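# Lay the towel flat beside the basket, then release

## Task

Get the towel lying flat on the table as a single layer. It must stay at least one finger-width inside the table edge, at least two finger-widths away from the basket rim, and more than a hand-width away from the column of either arm. The basket must end upright with its entire base on the table, no more than three finger-widths from its starting spot, and turned roughly as it was. Finish by opening the grippers and moving the arms away. Anything that stays in place only because the robot holds it does not count.

## Robot and tools

Robot: two 6-joint arms, left_arm and right_arm, each with a parallel two-finger gripper. Their bases sit in the scene frame at left_arm (-0.041, +0.267, 0) m and right_arm (-0.036, -0.256, 0) m, each turned only slightly about z. Scene frame: origin on the tabletop midway between the arms, +x out over the table, +z up, left_arm on the +y side. The arm names are labels only and do not match the left or right of any picture.

Command row: every motion command uses one row of 14 numbers for both arms together, even if only one arm should move. Order: left_arm shoulder, elbow, waist, wrist pitch, wrist yaw, wrist roll, opening, then right_arm in that same order. Joint values are absolute target angles in radians (not offsets), in the joint order shown in Joint positions. Stated ranges: shoulder 0.000 to 3.142, elbow 0.000 to 3.142, waist -2.618 to 3.054, wrist pitch -1.571 to 1.571, wrist yaw -1.571 to 1.571, wrist roll -2.094 to 2.094. The true limits can differ by up to 0.036 rad. A target beyond a limit by more than 0.036 and farther out than the present angle is refused. A joint sent past its real end stops there, and the result says "joint sent to its limit". Opening is a scale from -1 (closed) to +1 (fully open, about 0.094 m between pads). A row may also carry 12 extra numbers from 0 to 1: stiffness scales for left_arm's 6 joints then right_arm's 6. They multiply position gain and stay in effect until changed.

Tools:
- execute_actions(actions): a list of actions. Each action is a table of up to 15 rows, and each row lasts one 1/30 s step. A table with fewer rows repeats its last row up to 15 steps. An empty list just returns the current state and images.
- move(target, speed, blocking): target is one absolute 14-number row. All joints travel toward their targets so they finish together, taking 0.5 to 10 s, which curves the gripper's path. speed is in rad/s (0.01 to 2, default 0.5) and applies to the joint with the longest way to go. Finger openings are sent at the start. Nothing is slowed for obstacles or for the other arm. With blocking=false you get a result after 0.5 s; before sending new rows or moves, use wait or stop until a result shows the move has ended. The result adds a move: line giving the outcome (done, off_target, moving, held, fault), limits=held or limits=none, and each arm's joint farthest from target.
- wait(seconds): 0 to 10; the arms keep their last commands, and any running move continues.
- stop(): brakes a running move. Braking needs space, more at speed, and the fingers keep moving.
- zoom_image(camera, region): region [x0, y0, x1, y1] in pixels of that camera's latest image, at most 504x504. Cameras: cam_high, cam_low, cam_left_wrist, cam_right_wrist, each 504x504.
- read_manual(section): only licence texts; it does not move anything.
- finished_scene(scene): ends the current scene, given its number. Irreversible; the goal must already hold without the robot's help.

Reading results: the state line gives each gripper's position (m) and quat_wxyz in the scene frame. This is the pinch point between the pads, about 1 cm behind the fingertips, and is less accurate at long reach. The fingers point along the gripper's +z and close along its y. Joint positions and Joint velocities list each arm's six joints (rad, rad/s) followed by pad gap (m). Joint targets shows what the joints are currently driven toward. Resend those values to hold a joint still. grip_measured gives the opening on the command scale, and each gripper may read off by about 1 mm. "joint command not followed" means a clearance check changed some joint targets; the rest of the row still ran.

Motion limits: each step, a joint target can lead the measured angle only by 0.202 (waist), 0.258 (shoulder), 0.238 (elbow), 0.573 (wrist pitch), 0.522 (wrist yaw and roll) rad. Targets that would put a gripper more than 70 mm from its measured spot are scaled back. Far motions therefore take several actions, and an unfinished motion may need to be commanded again. Friction can leave a joint up to about 0.031 rad off, and smaller changes may do nothing.

Gripping: to hold something, command an opening below grip_measured, about 0.03 lower for a firm hold. Thin cloth under 2 mm is squeezed less. Pad force tops out near 50 to 62 N. Expect occasional brief tugs on held items.

Cautions: keep the towel, the basket and everything else on the table, because knocking anything off fails. Don't tip or shift the basket. Prevent the arms from colliding or pressing on each other. Move gently: fast contact and targets far past a contact point press hard, and drops, slips and slams are penalised. Holding loads heats motors: a MOTOR HOT line appears from 75 °C, 90 °C stops that arm for 10 s, and 100 °C drops it. So avoid long holds. At the end, open both grippers and lift the arms well away before finishing.

Each tool is called after "Emit:" as a command line: name --argument value for each argument, lists and objects as JSON in quotes; but a table of rows of numbers goes row by row, as --pt "numbers of a row", without its own name.

## Session

Emit:
execute_actions --actions '[]'

Scene clock: 0.00 s.
left_arm: end_effector_position=(+0.3744, +0.4229, +0.1395) grip_measured=+1.000 end_effector_quat_wxyz=(+0.124, +0.146, +0.949, +0.252) | right_arm: end_effector_position=(+0.1170, +0.1512, +0.1054) grip_measured=+1.000 end_effector_quat_wxyz=(-0.098, +0.422, +0.899, +0.065)
Joint names: [shoulder, elbow, waist, wrist pitch, wrist yaw, wrist roll]
Joint positions: left_arm=[ 1.828  1.518  0.308 -0.82  -0.373  0.606  0.094] | right_arm=[ 2.084  1.853  1.103 -1.207 -0.196  2.025  0.094]
Joint velocities: left_arm=[-0.012 -0.012  0.022  0.037 -0.051 -0.051  0.   ] | right_arm=[-0.002 -0.002  0.007  0.007 -0.066  0.11   0.   ]
Motor temperatures (°C, as the motors report them): left_arm=[22 20 22 23 20 22] | right_arm=[19 22 22 23 22 21]
Joint targets: left_arm=[1.828 1.518 0.308 -0.820 -0.373 0.606] | right_arm=[2.084 1.853 1.103 -1.207 -0.196 2.025]
Joint stiffness scale: left_arm=[1. 1. 1. 1. 1. 1.] | right_arm=[1. 1. 1. 1. 1. 1.]

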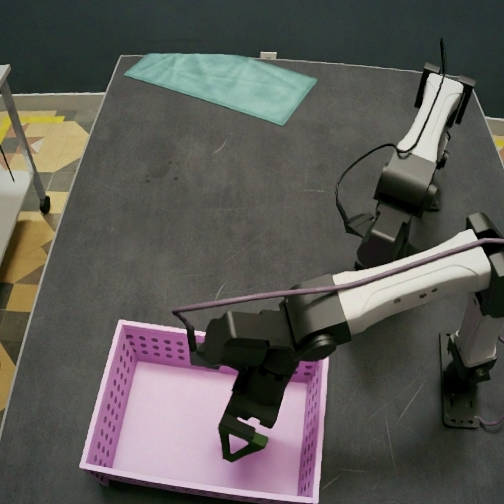

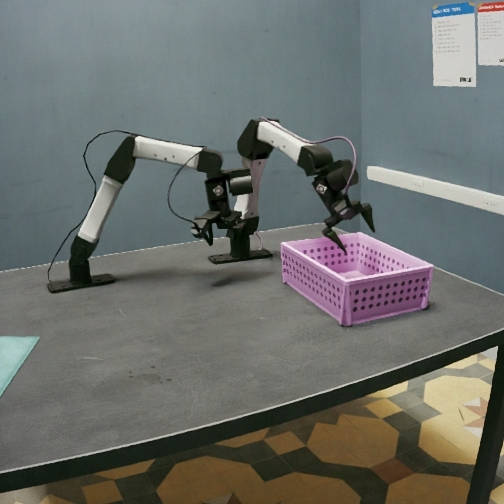

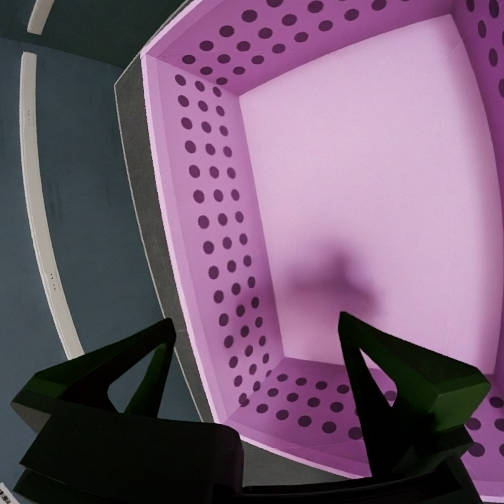

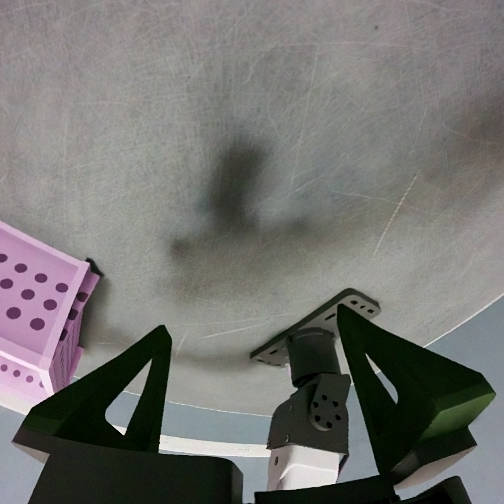

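Emit:
move --target '[1.45,1.518,0.308,-0.82,-0.373,0.606,1, 1.6,1.6,0.2,-1.2,0,1.0,1]' --speed 0.8

Emit:
move --target '[0.5,0.6,0.9,-0.5,0,0,1, 1.5,1.55,-0.75,-1.2,0,0,1]' --speed 0.8

Scene clock: 31.27 s.
left_arm: end_effector_position=(+0.3376, +0.4148, +0.2886) grip_measured=+1.000 end_effector_quat_wxyz=(+0.286, +0.103, +0.900, +0.311) | right_arm: end_effector_position=(+0.3198, -0.1690, +0.2117) grip_measured=+1.000 end_effector_quat_wxyz=(+0.150, +0.370, +0.910, +0.113)
Joint names: [shoulder, elbow, waist, wrist pitch, wrist yaw, wrist roll]
Joint positions: left_arm=[ 1.459  1.518  0.308 -0.821 -0.373  0.606  0.094] | right_arm=[ 1.615  1.628  0.205 -1.207 -0.008  1.012  0.094]
Joint velocities: left_arm=[ 0.007  0.012 -0.007 -0.007 -0.022  0.007  0.   ] | right_arm=[-0.012  0.002  0.002  0.066 -0.007 -0.007  0.   ]
Motor temperatures (°C, as the motors report them): left_arm=[29 24 22 25 20 22] | right_arm=[26 25 22 23 22 21]
Joint targets: left_arm=[1.450 1.518 0.308 -0.820 -0.373 0.606] | right_arm=[1.600 1.600 0.200 -1.200 0.000 1.000]
Joint stiffness scale: left_arm=[1. 1. 1. 1. 1. 1.] | right_arm=[1. 1. 1. 1. 1. 1.]
move: off_target (right_arm); limits=none; left_arm: farthest joint: the shoulder, 0.009 radians from its target (0.378 radians at the start); right_arm: farthest joint: the elbow, 0.028 radians from its target (0.253 radians at the start)

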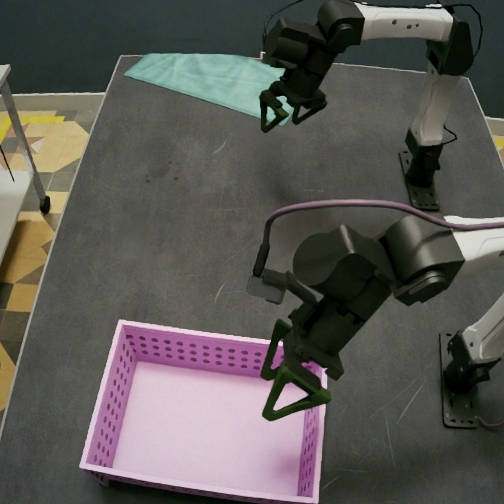

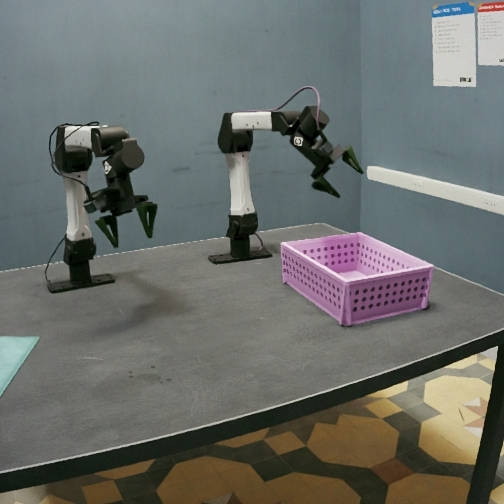

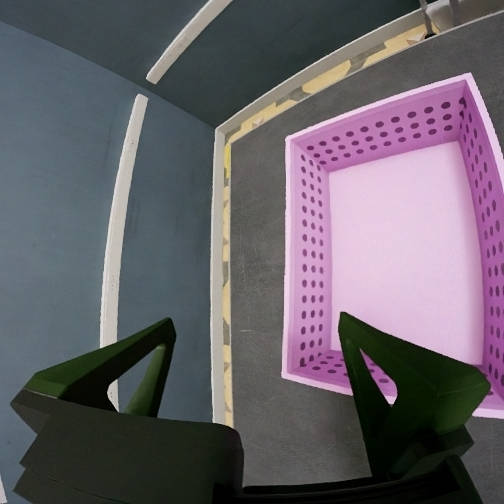

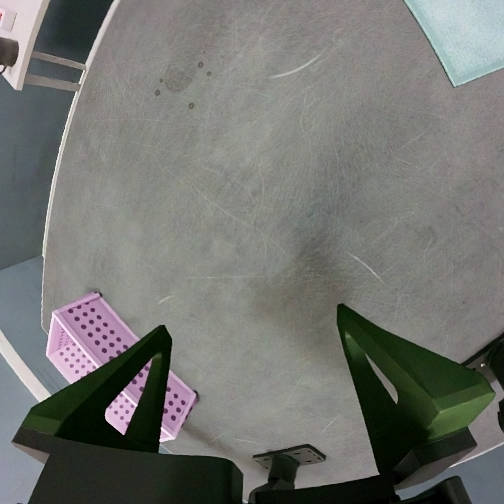

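Scene clock: 33.40 s.
left_arm: end_effector_position=(+0.1346, +0.4500, +0.2290) grip_measured=+1.000 end_effector_quat_wxyz=(+0.501, -0.325, +0.771, +0.218) | right_arm: end_effector_position=(+0.2278, -0.4836, +0.2254) grip_measured=+1.000 end_effector_quat_wxyz=(+0.195, +0.346, +0.915, -0.071)
Joint names: [shoulder, elbow, waist, wrist pitch, wrist yaw, wrist roll]
Joint positions: left_arm=[ 0.514  0.615  0.892 -0.515 -0.009  0.008  0.094] | right_arm=[ 1.522  1.575 -0.743 -1.206 -0.001  0.012  0.094]
Joint velocities: left_arm=[-0.007 -0.002 -0.012 -0.051  0.007 -0.051  0.   ] | right_arm=[-0.012  0.007 -0.017  0.007 -0.022 -0.051  0.   ]
Motor temperatures (°C, as the motors report them): left_arm=[29 24 22 25 20 22] | right_arm=[26 25 22 23 22 21]
Joint targets: left_arm=[0.500 0.600 0.900 -0.500 -0.000 0.000] | right_arm=[1.500 1.550 -0.750 -1.200 -0.000 -0.000]
Joint stiffness scale: left_arm=[1. 1. 1. 1. 1. 1.] | right_arm=[1. 1. 1. 1. 1. 1.]
move: off_target (right_arm); limits=none; left_arm: farthest joint: the elbow, 0.015 radians from its target (0.918 radians at the start); right_arm: farthest joint: the elbow, 0.025 radians from its target (0.078 radians at the start)

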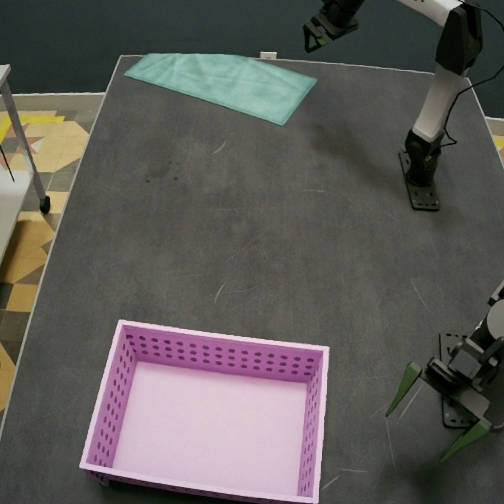

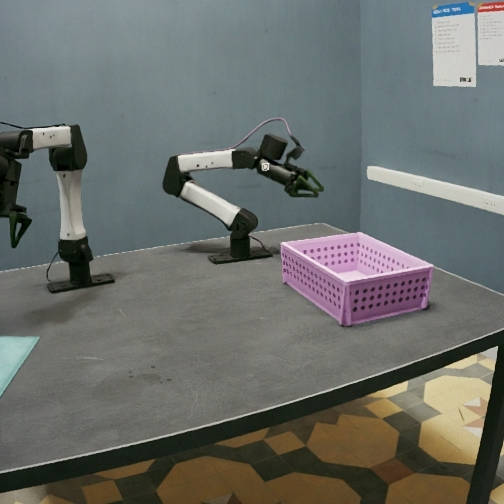

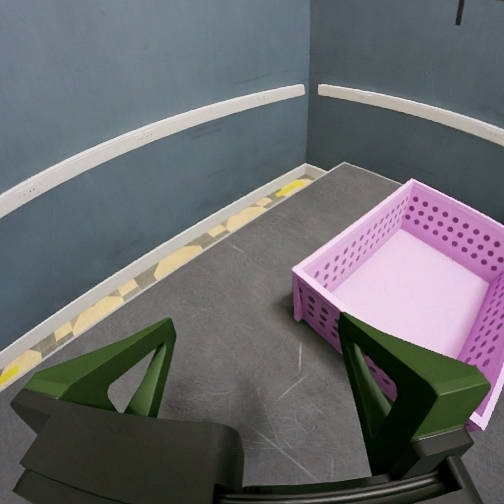

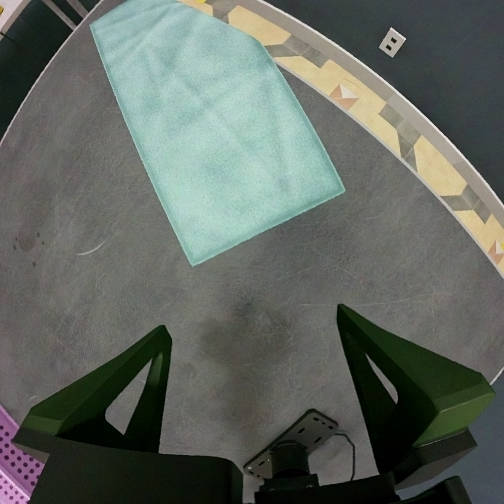

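Emit:
zoom_image --camera "cam_high" --region '[110, 30, 340, 140]'

Emit:
zoom_image --camera "cam_right_wrist" --region '[70, 0, 370, 280]'

Emit:
zoom_image --camera "cam_low" --region '[0, 320, 80, 400]'

Region (110, 30, 340, 140) of cam_high's 504x504 image, scaled by 2.191, with more detail than that image has; it fills the top 241 rows of this view, and the rest is white.

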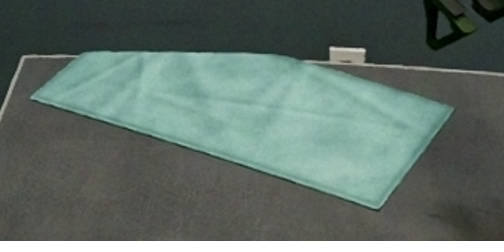

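Region (70, 0, 370, 280) of cam_right_wrist's 504x504 image, scaled by 1.680, with more detail than that image has; it fills the top 470 rows of this view, and the rest is white.

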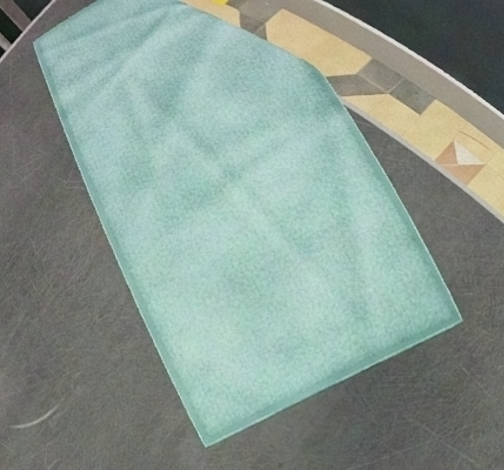

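Region (0, 320, 80, 400) of cam_low's 504x504 image, scaled by 6.300, with more detail than that image has.

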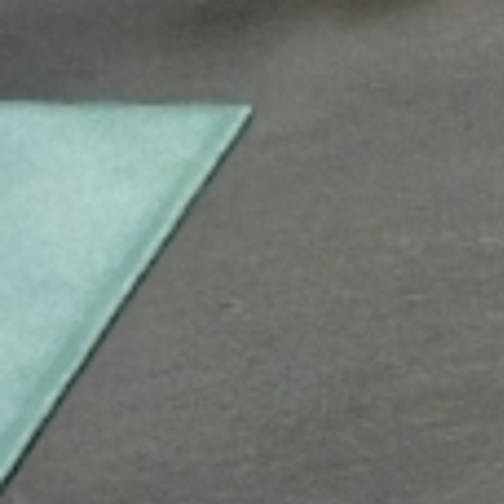

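Emit:
zoom_image --camera "cam_high" --region '[370, 130, 470, 230]'

Emit:
zoom_image --camera "cam_high" --region '[378, 320, 504, 470]'

Region (370, 130, 470, 230) of cam_high's 504x504 image, scaled by 5.040, with more detail than that image has.

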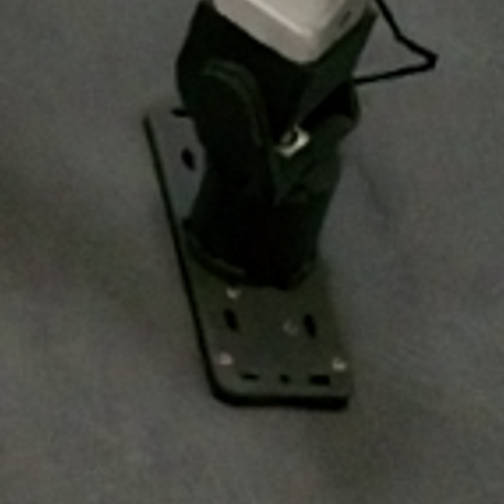

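Region (378, 320, 504, 470) of cam_high's 504x504 image, scaled by 3.360, with more detail than that image has; it fills the left 423 columns of this view, and the rest is white.

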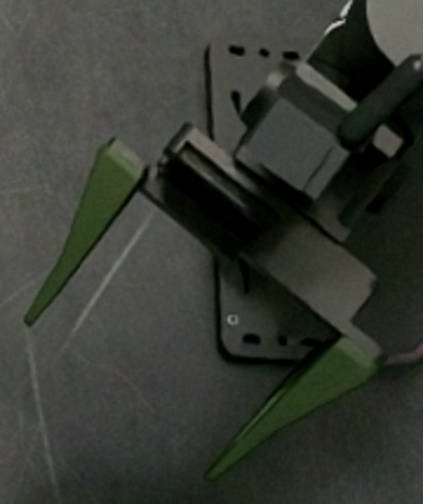

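Emit:
move --target '[0.5,0.6,0.9,-0.5,0,0,1, 2.285,2.016,-0.658,-1.302,0,0.606,1]' --speed 0.7

Scene clock: 121.43 s.
left_arm: end_effector_position=(+0.1346, +0.4499, +0.2290) grip_measured=+1.000 end_effector_quat_wxyz=(+0.502, -0.325, +0.771, +0.218) | right_arm: end_effector_position=(+0.3198, -0.5187, +0.0529) grip_measured=+1.000 end_effector_quat_wxyz=(-0.006, +0.577, +0.817, +0.001)
Joint names: [shoulder, elbow, waist, wrist pitch, wrist yaw, wrist roll]
Joint positions: left_arm=[ 0.514  0.615  0.892 -0.515 -0.008  0.007  0.094] | right_arm=[ 2.285  1.989 -0.667 -1.286 -0.001  0.594  0.094]
Joint velocities: left_arm=[ 0.027  0.017 -0.012 -0.022 -0.022 -0.095  0.   ] | right_arm=[-0.017  0.012  0.012 -0.022  0.051 -0.022  0.   ]
Motor temperatures (°C, as the motors report them): left_arm=[24 27 22 34 20 22] | right_arm=[27 26 22 25 22 21]
Joint targets: left_arm=[0.500 0.600 0.900 -0.500 0.000 -0.000] | right_arm=[2.285 2.016 -0.658 -1.302 0.000 0.606]
Joint stiffness scale: left_arm=[1. 1. 1. 1. 1. 1.] | right_arm=[1. 1. 1. 1. 1. 1.]
move: off_target (right_arm); limits=none; left_arm: farthest joint: the elbow, 0.015 radians from its target (0.015 radians at the start); right_arm: farthest joint: the elbow, 0.027 radians from its target (0.441 radians at the start)

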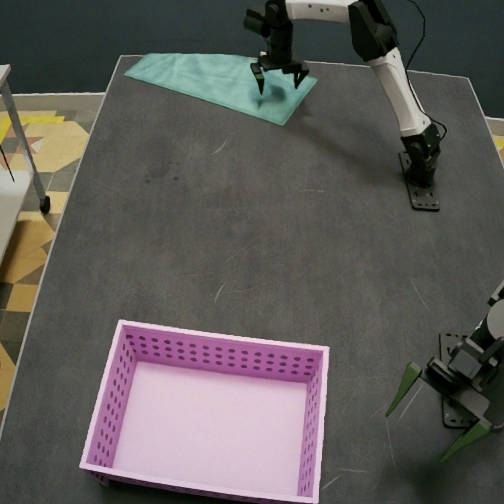

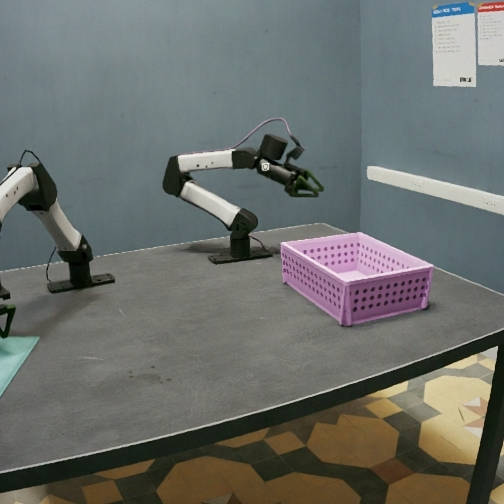

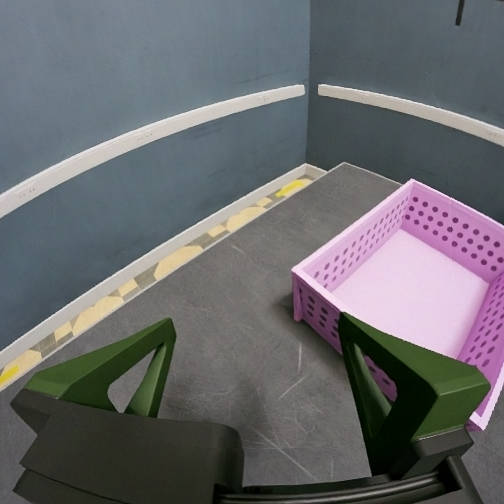

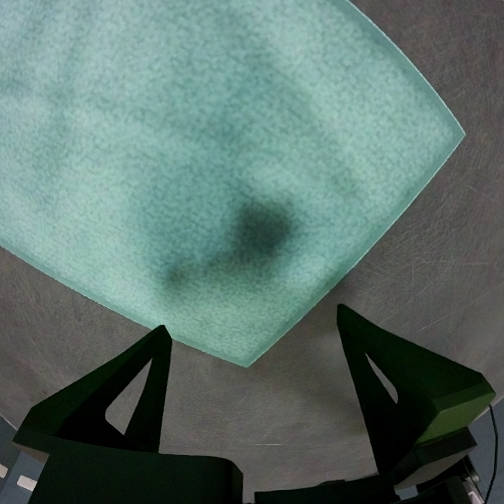

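Emit:
zoom_image --camera "cam_high" --region '[230, 40, 330, 140]'

Region (230, 40, 330, 140) of cam_high's 504x504 image, scaled by 5.040, with more detail than that image has.

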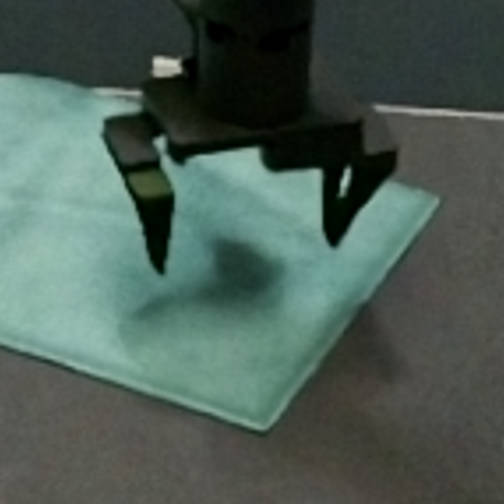

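Emit:
move --target '[0.5,0.6,0.9,-0.5,0,0,1, 2.35,2.0,-0.629,-1.195,0,0.64,1]' --speed 0.2

Scene clock: 134.00 s.
left_arm: end_effector_position=(+0.1346, +0.4499, +0.2290) grip_measured=+1.000 end_effector_quat_wxyz=(+0.502, -0.325, +0.771, +0.218) | right_arm: end_effector_position=(+0.3391, -0.5156, +0.0293) grip_measured=+1.000 end_effector_quat_wxyz=(+0.003, +0.579, +0.816, +0.001)
Joint names: [shoulder, elbow, waist, wrist pitch, wrist yaw, wrist roll]
Joint positions: left_arm=[ 0.514  0.615  0.892 -0.515 -0.008  0.007  0.094] | right_arm=[ 2.34   1.989 -0.637 -1.213 -0.001  0.629  0.094]
Joint velocities: left_arm=[ 0.007  0.002 -0.017  0.081  0.022 -0.051  0.   ] | right_arm=[-0.012 -0.007 -0.012 -0.007 -0.007 -0.007  0.   ]
Motor temperatures (°C, as the motors report them): left_arm=[23 27 22 35 20 22] | right_arm=[30 27 22 24 22 21]
Joint targets: left_arm=[0.500 0.600 0.900 -0.500 -0.000 0.000] | right_arm=[2.350 2.000 -0.629 -1.195 0.000 0.640]
Joint stiffness scale: left_arm=[1. 1. 1. 1. 1. 1.] | right_arm=[1. 1. 1. 1. 1. 1.]
move: done; limits=none; left_arm: farthest joint: the elbow, 0.015 radians from its target (0.015 radians at the start); right_arm: farthest joint: the wrist pitch, 0.018 radians from its target (0.091 radians at the start)

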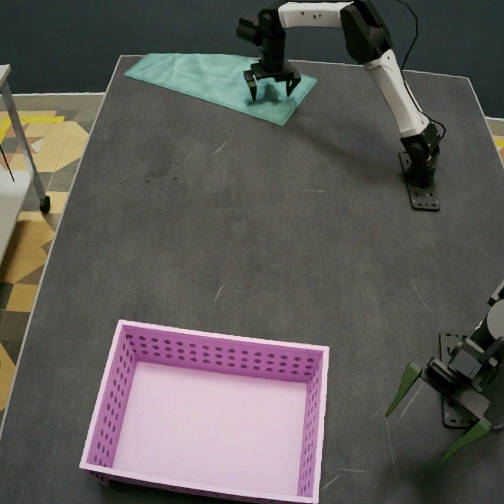

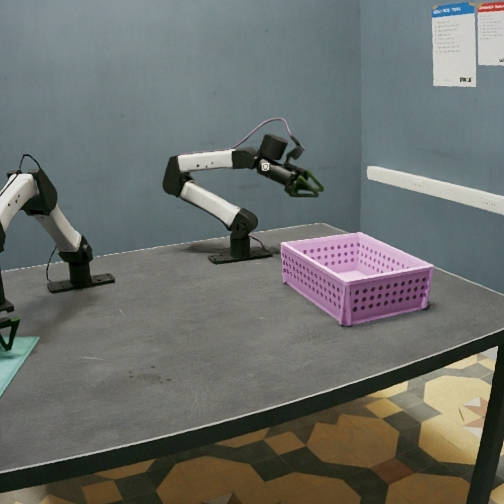

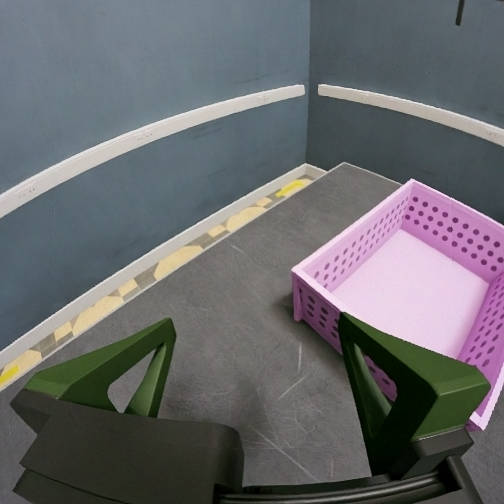

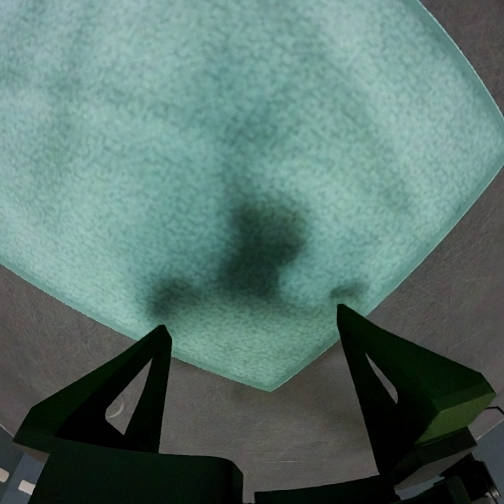

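Emit:
move --target '[0.5,0.6,0.9,-0.5,0,0,1, 2.40,2.0,-0.629,-1.155,0,0.64,1]' --speed 0.1

Scene clock: 139.73 s.
left_arm: end_effector_position=(+0.1346, +0.4499, +0.2290) grip_measured=+1.000 end_effector_quat_wxyz=(+0.502, -0.325, +0.771, +0.218) | right_arm: end_effector_position=(+0.3422, -0.5175, +0.0133) grip_measured=+1.000 end_effector_quat_wxyz=(-0.001, +0.579, +0.815, +0.001)
Joint names: [shoulder, elbow, waist, wrist pitch, wrist yaw, wrist roll]
Joint positions: left_arm=[ 0.514  0.615  0.892 -0.515 -0.008  0.007  0.094] | right_arm=[ 2.377  1.989 -0.637 -1.184 -0.003  0.629  0.094]
Joint velocities: left_arm=[-0.012 -0.022 -0.012 -0.022 -0.037  0.051  0.   ] | right_arm=[-0.002  0.012  0.012 -0.051  0.037 -0.051  0.   ]
Motor temperatures (°C, as the motors report them): left_arm=[23 27 22 35 20 22] | right_arm=[31 27 22 24 22 21]
Joint targets: left_arm=[0.500 0.600 0.900 -0.500 -0.000 0.000] | right_arm=[2.400 2.000 -0.629 -1.155 -0.000 0.640]
Joint stiffness scale: left_arm=[1. 1. 1. 1. 1. 1.] | right_arm=[1. 1. 1. 1. 1. 1.]
move: off_target (right_arm); limits=none; left_arm: farthest joint: the elbow, 0.015 radians from its target (0.015 radians at the start); right_arm: farthest joint: the wrist pitch, 0.029 radians from its target (0.057 radians at the start)

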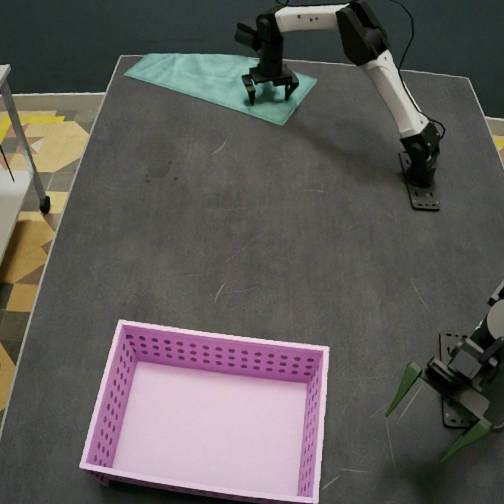

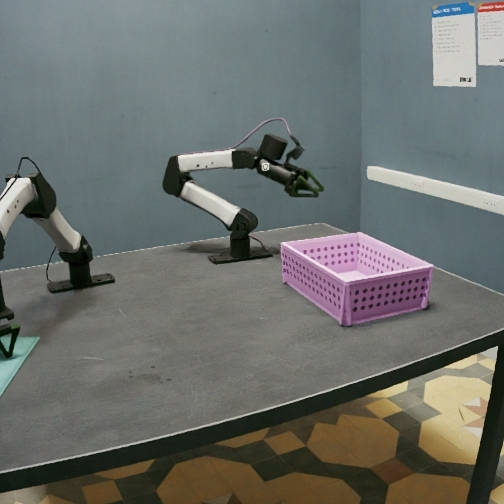

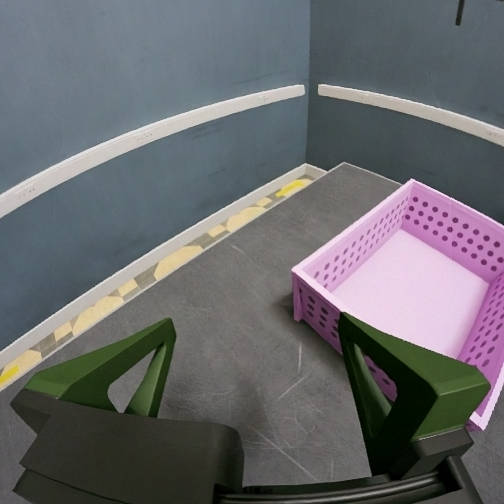

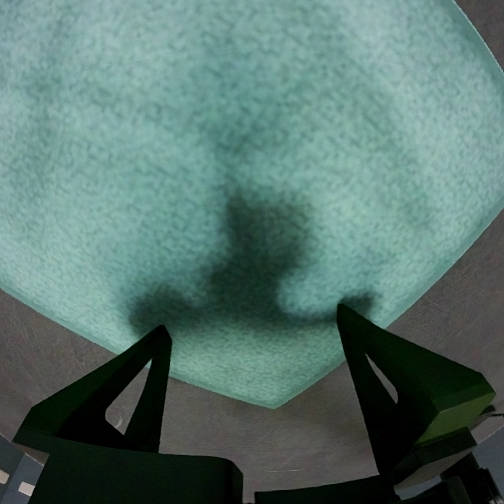

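Emit:
move --target '[0.5,0.6,0.9,-0.5,0,0,1, 2.118,1.487,-0.561,-0.954,0,0.707,1]' --speed 0.25

Scene clock: 163.80 s.
left_arm: end_effector_position=(+0.1346, +0.4499, +0.2290) grip_measured=+1.000 end_effector_quat_wxyz=(+0.502, -0.325, +0.771, +0.218) | right_arm: end_effector_position=(+0.3103, -0.4685, +0.0119) grip_measured=+1.000 end_effector_quat_wxyz=(+0.026, +0.578, +0.816, -0.007)
Joint names: [shoulder, elbow, waist, wrist pitch, wrist yaw, wrist roll]
Joint positions: left_arm=[ 0.514  0.615  0.892 -0.515 -0.008  0.007  0.094] | right_arm=[ 2.11   1.536 -0.574 -0.946  0.017  0.69   0.094]
Joint velocities: left_arm=[-0.027  0.012 -0.017  0.037 -0.007 -0.022  0.   ] | right_arm=[-0.017 -0.002 -0.002 -0.037 -0.007 -0.022  0.   ]
Motor temperatures (°C, as the motors report them): left_arm=[23 28 22 36 20 22] | right_arm=[33 28 22 24 22 21]
Joint targets: left_arm=[0.500 0.600 0.900 -0.500 0.000 -0.000] | right_arm=[2.118 1.487 -0.561 -0.954 0.000 0.707]
Joint stiffness scale: left_arm=[1. 1. 1. 1. 1. 1.] | right_arm=[1. 1. 1. 1. 1. 1.]
move: off_target (right_arm); limits=none; left_arm: farthest joint: the elbow, 0.015 radians from its target (0.015 radians at the start); right_arm: farthest joint: the elbow, 0.049 radians from its target (0.502 radians at the start)

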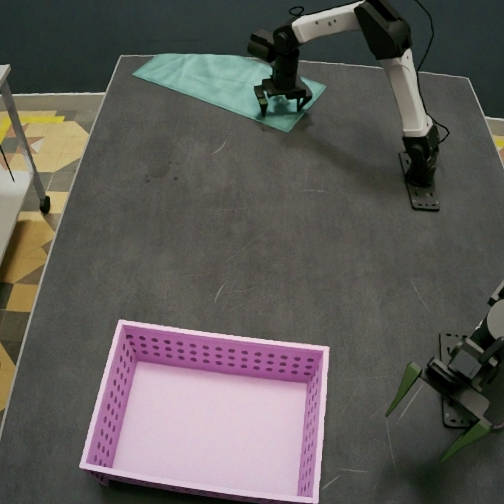

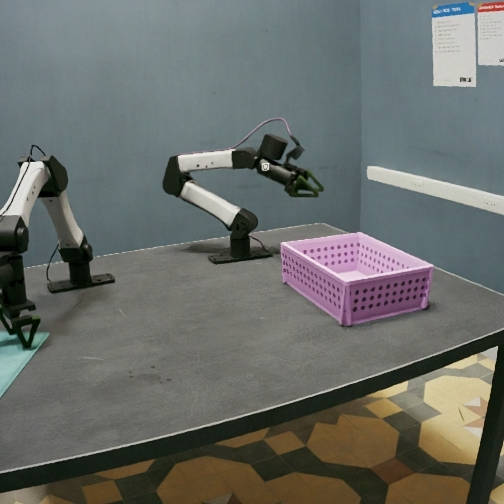

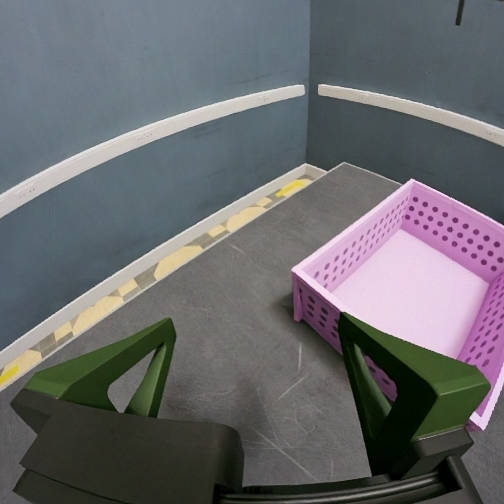

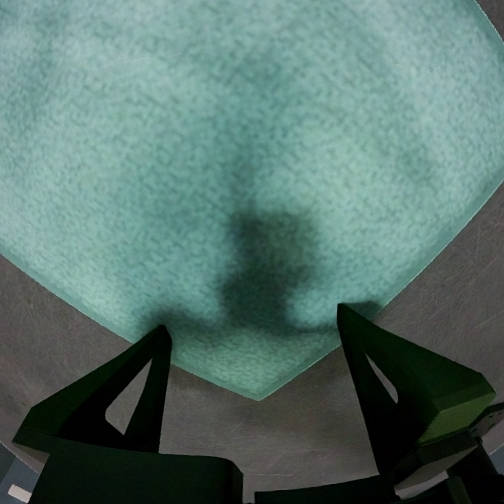

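Emit:
zoom_image --camera "cam_high" --region '[110, 30, 340, 150]'

Region (110, 30, 340, 150) of cam_high's 504x504 image, scaled by 2.191, with more detail than that image has; it fills the top 263 rows of this view, and the rest is white.

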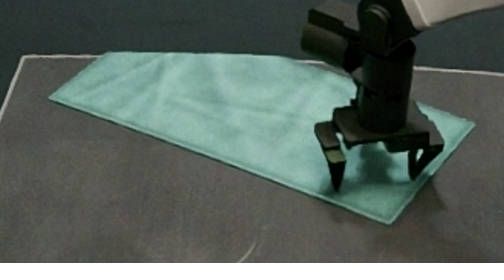

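Emit:
execute_actions --actions '[[[0.5,0.6,0.9,-0.5,0,0,1,2.117,1.485,-0.558,-0.954,0,0.711,1],[0.5,0.6,0.9,-0.5,0,0,1,2.115,1.482,-0.553,-0.953,0,0.717,1],[0.5,0.6,0.9,-0.5,0,0,1,2.113,1.478,-0.547,-0.952,0,0.725,1],[0.5,0.6,0.9,-0.5,0,0,1,2.110,1.474,-0.540,-0.951,0,0.735,1],[0.5,0.6,0.9,-0.5,0,0,1,2.107,1.469,-0.531,-0.950,0,0.746,1],[0.5,0.6,0.9,-0.5,0,0,1,2.103,1.464,-0.522,-0.949,0,0.758,1],[0.5,0.6,0.9,-0.5,0,0,1,2.100,1.458,-0.513,-0.948,0,0.770,1],[0.5,0.6,0.9,-0.5,0,0,1,2.096,1.453,-0.503,-0.946,0,0.782,1],[0.5,0.6,0.9,-0.5,0,0,1,2.093,1.447,-0.494,-0.945,0,0.794,1],[0.5,0.6,0.9,-0.5,0,0,1,2.089,1.442,-0.484,-0.944,0,0.807,1],[0.5,0.6,0.9,-0.5,0,0,1,2.086,1.436,-0.475,-0.943,0,0.819,1],[0.5,0.6,0.9,-0.5,0,0,1,2.082,1.431,-0.465,-0.941,0,0.831,1],[0.5,0.6,0.9,-0.5,0,0,1,2.079,1.425,-0.456,-0.940,0,0.844,1],[0.5,0.6,0.9,-0.5,0,0,1,2.075,1.420,-0.446,-0.939,0,0.856,1],[0.5,0.6,0.9,-0.5,0,0,1,2.072,1.414,-0.437,-0.938,0,0.868,1]],[[0.5,0.6,0.9,-0.5,0,0,1,2.068,1.409,-0.427,-0.936,0,0.881,1],[0.5,0.6,0.9,-0.5,0,0,1,2.065,1.403,-0.418,-0.935,0,0.893,1],[0.5,0.6,0.9,-0.5,0,0,1,2.061,1.398,-0.408,-0.934,0,0.905,1],[0.5,0.6,0.9,-0.5,0,0,1,2.058,1.392,-0.399,-0.933,0,0.918,1],[0.5,0.6,0.9,-0.5,0,0,1,2.054,1.387,-0.389,-0.931,0,0.930,1],[0.5,0.6,0.9,-0.5,0,0,1,2.051,1.381,-0.380,-0.930,0,0.942,1],[0.5,0.6,0.9,-0.5,0,0,1,2.047,1.376,-0.370,-0.929,0,0.955,1],[0.5,0.6,0.9,-0.5,0,0,1,2.044,1.370,-0.361,-0.928,0,0.967,1],[0.5,0.6,0.9,-0.5,0,0,1,2.040,1.365,-0.351,-0.926,0,0.979,1],[0.5,0.6,0.9,-0.5,0,0,1,2.037,1.359,-0.342,-0.925,0,0.992,1],[0.5,0.6,0.9,-0.5,0,0,1,2.033,1.354,-0.332,-0.924,0,1.004,1],[0.5,0.6,0.9,-0.5,0,0,1,2.030,1.349,-0.323,-0.923,0,1.016,1],[0.5,0.6,0.9,-0.5,0,0,1,2.027,1.344,-0.314,-0.922,0,1.028,1],[0.5,0.6,0.9,-0.5,0,0,1,2.025,1.341,-0.306,-0.921,0,1.038,1],[0.5,0.6,0.9,-0.5,0,0,1,2.023,1.338,-0.300,-0.920,0,1.046,1]]]'

Emit:
wait --seconds 0.3

Scene clock: 227.23 s.
left_arm: end_effector_position=(+0.1347, +0.4500, +0.2291) grip_measured=+1.000 end_effector_quat_wxyz=(+0.502, -0.325, +0.771, +0.218) | right_arm: end_effector_position=(+0.3205, -0.3710, +0.0115) grip_measured=+1.000 end_effector_quat_wxyz=(+0.018, +0.603, +0.798, -0.008)
Joint names: [shoulder, elbow, waist, wrist pitch, wrist yaw, wrist roll]
Joint positions: left_arm=[ 0.514  0.615  0.892 -0.514 -0.008  0.007  0.094] | right_arm=[ 2.016  1.392 -0.33  -0.919  0.028  0.995  0.094]
Joint velocities: left_arm=[-0.007 -0.002  0.002  0.007 -0.051 -0.007  0.   ] | right_arm=[-0.085 -0.115  0.222  0.037 -0.037  0.33   0.   ]
Motor temperatures (°C, as the motors report them): left_arm=[23 28 22 39 20 22] | right_arm=[34 25 22 24 22 21]
Joint targets: left_arm=[0.500 0.600 0.900 -0.500 0.000 -0.000] | right_arm=[2.023 1.338 -0.300 -0.920 0.000 1.046]
Joint stiffness scale: left_arm=[1. 1. 1. 1. 1. 1.] | right_arm=[1. 1. 1. 1. 1. 1.]

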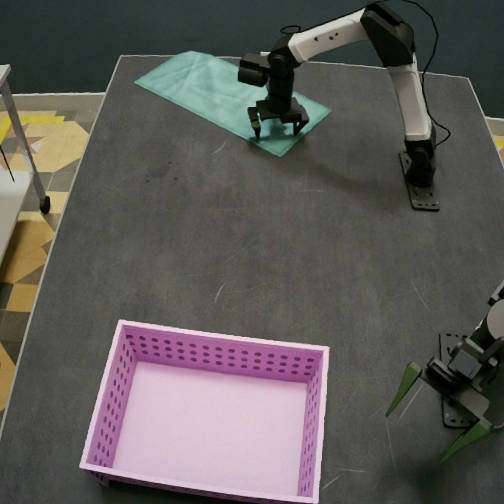

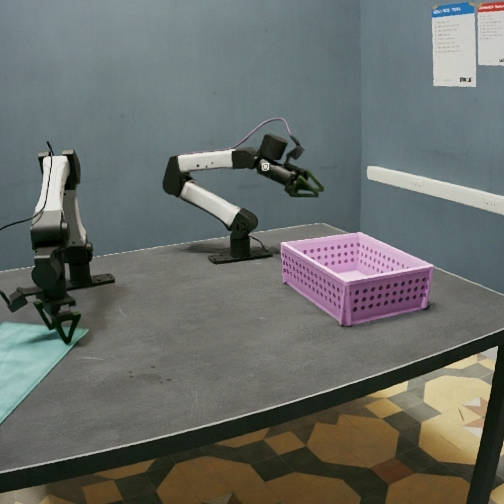

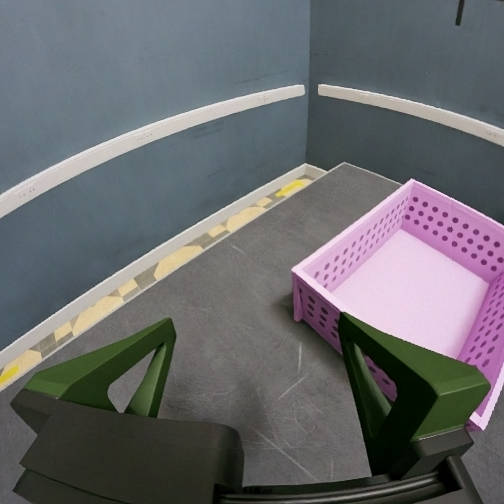

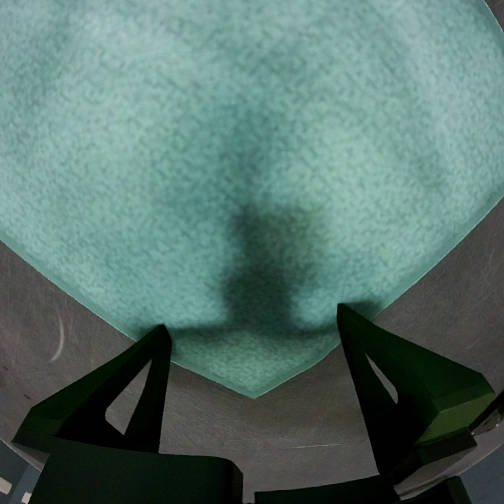

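Scene clock: 227.53 s.
left_arm: end_effector_position=(+0.1347, +0.4500, +0.2291) grip_measured=+1.000 end_effector_quat_wxyz=(+0.502, -0.325, +0.771, +0.218) | right_arm: end_effector_position=(+0.3209, -0.3648, +0.0114) grip_measured=+1.000 end_effector_quat_wxyz=(+0.017, +0.610, +0.792, -0.008)
Joint names: [shoulder, elbow, waist, wrist pitch, wrist yaw, wrist roll]
Joint positions: left_arm=[ 0.514  0.615  0.892 -0.514 -0.008  0.007  0.094] | right_arm=[ 2.013  1.386 -0.314 -0.918  0.027  1.029  0.094]
Joint velocities: left_arm=[ 0.002  0.002  0.017 -0.007  0.007 -0.081  0.   ] | right_arm=[ 0.012 -0.012 -0.002 -0.066  0.051  0.051  0.   ]
Motor temperatures (°C, as the motors report them): left_arm=[23 28 22 39 20 22] | right_arm=[34 25 22 24 22 21]
Joint targets: left_arm=[0.500 0.600 0.900 -0.500 -0.000 -0.000] | right_arm=[2.023 1.338 -0.300 -0.920 0.000 1.046]
Joint stiffness scale: left_arm=[1. 1. 1. 1. 1. 1.] | right_arm=[1. 1. 1. 1. 1. 1.]
wait: 0.30 s; no rest

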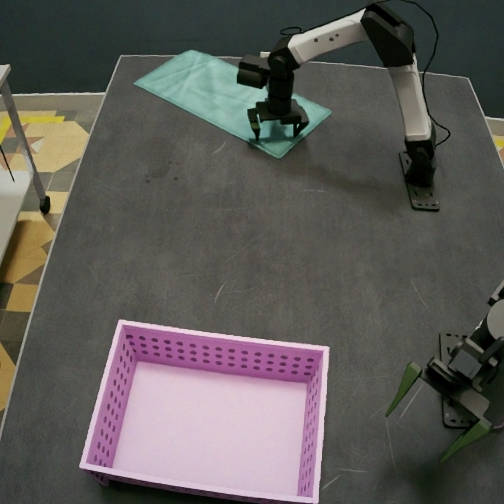

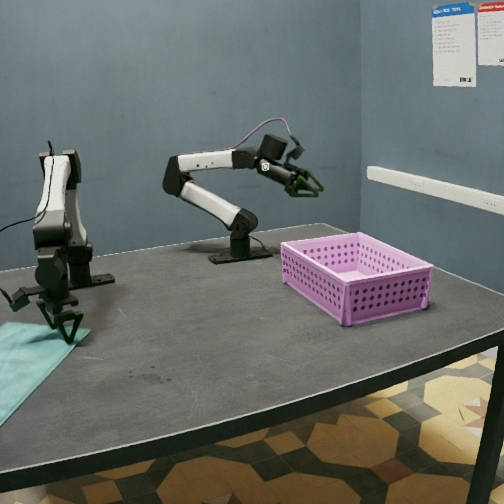

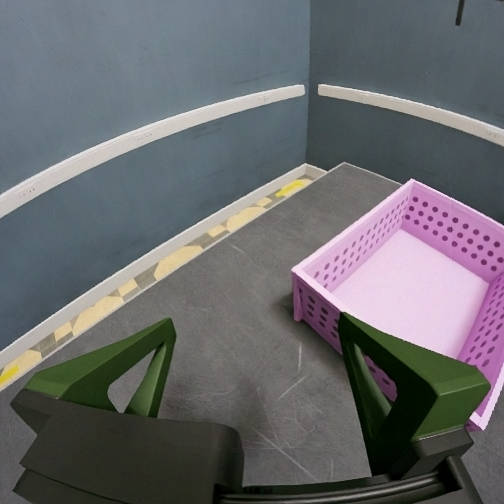

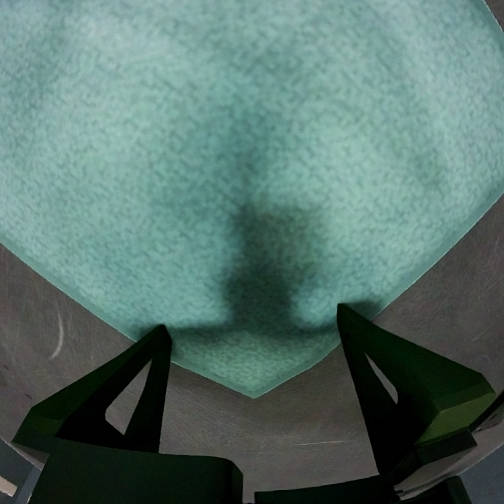

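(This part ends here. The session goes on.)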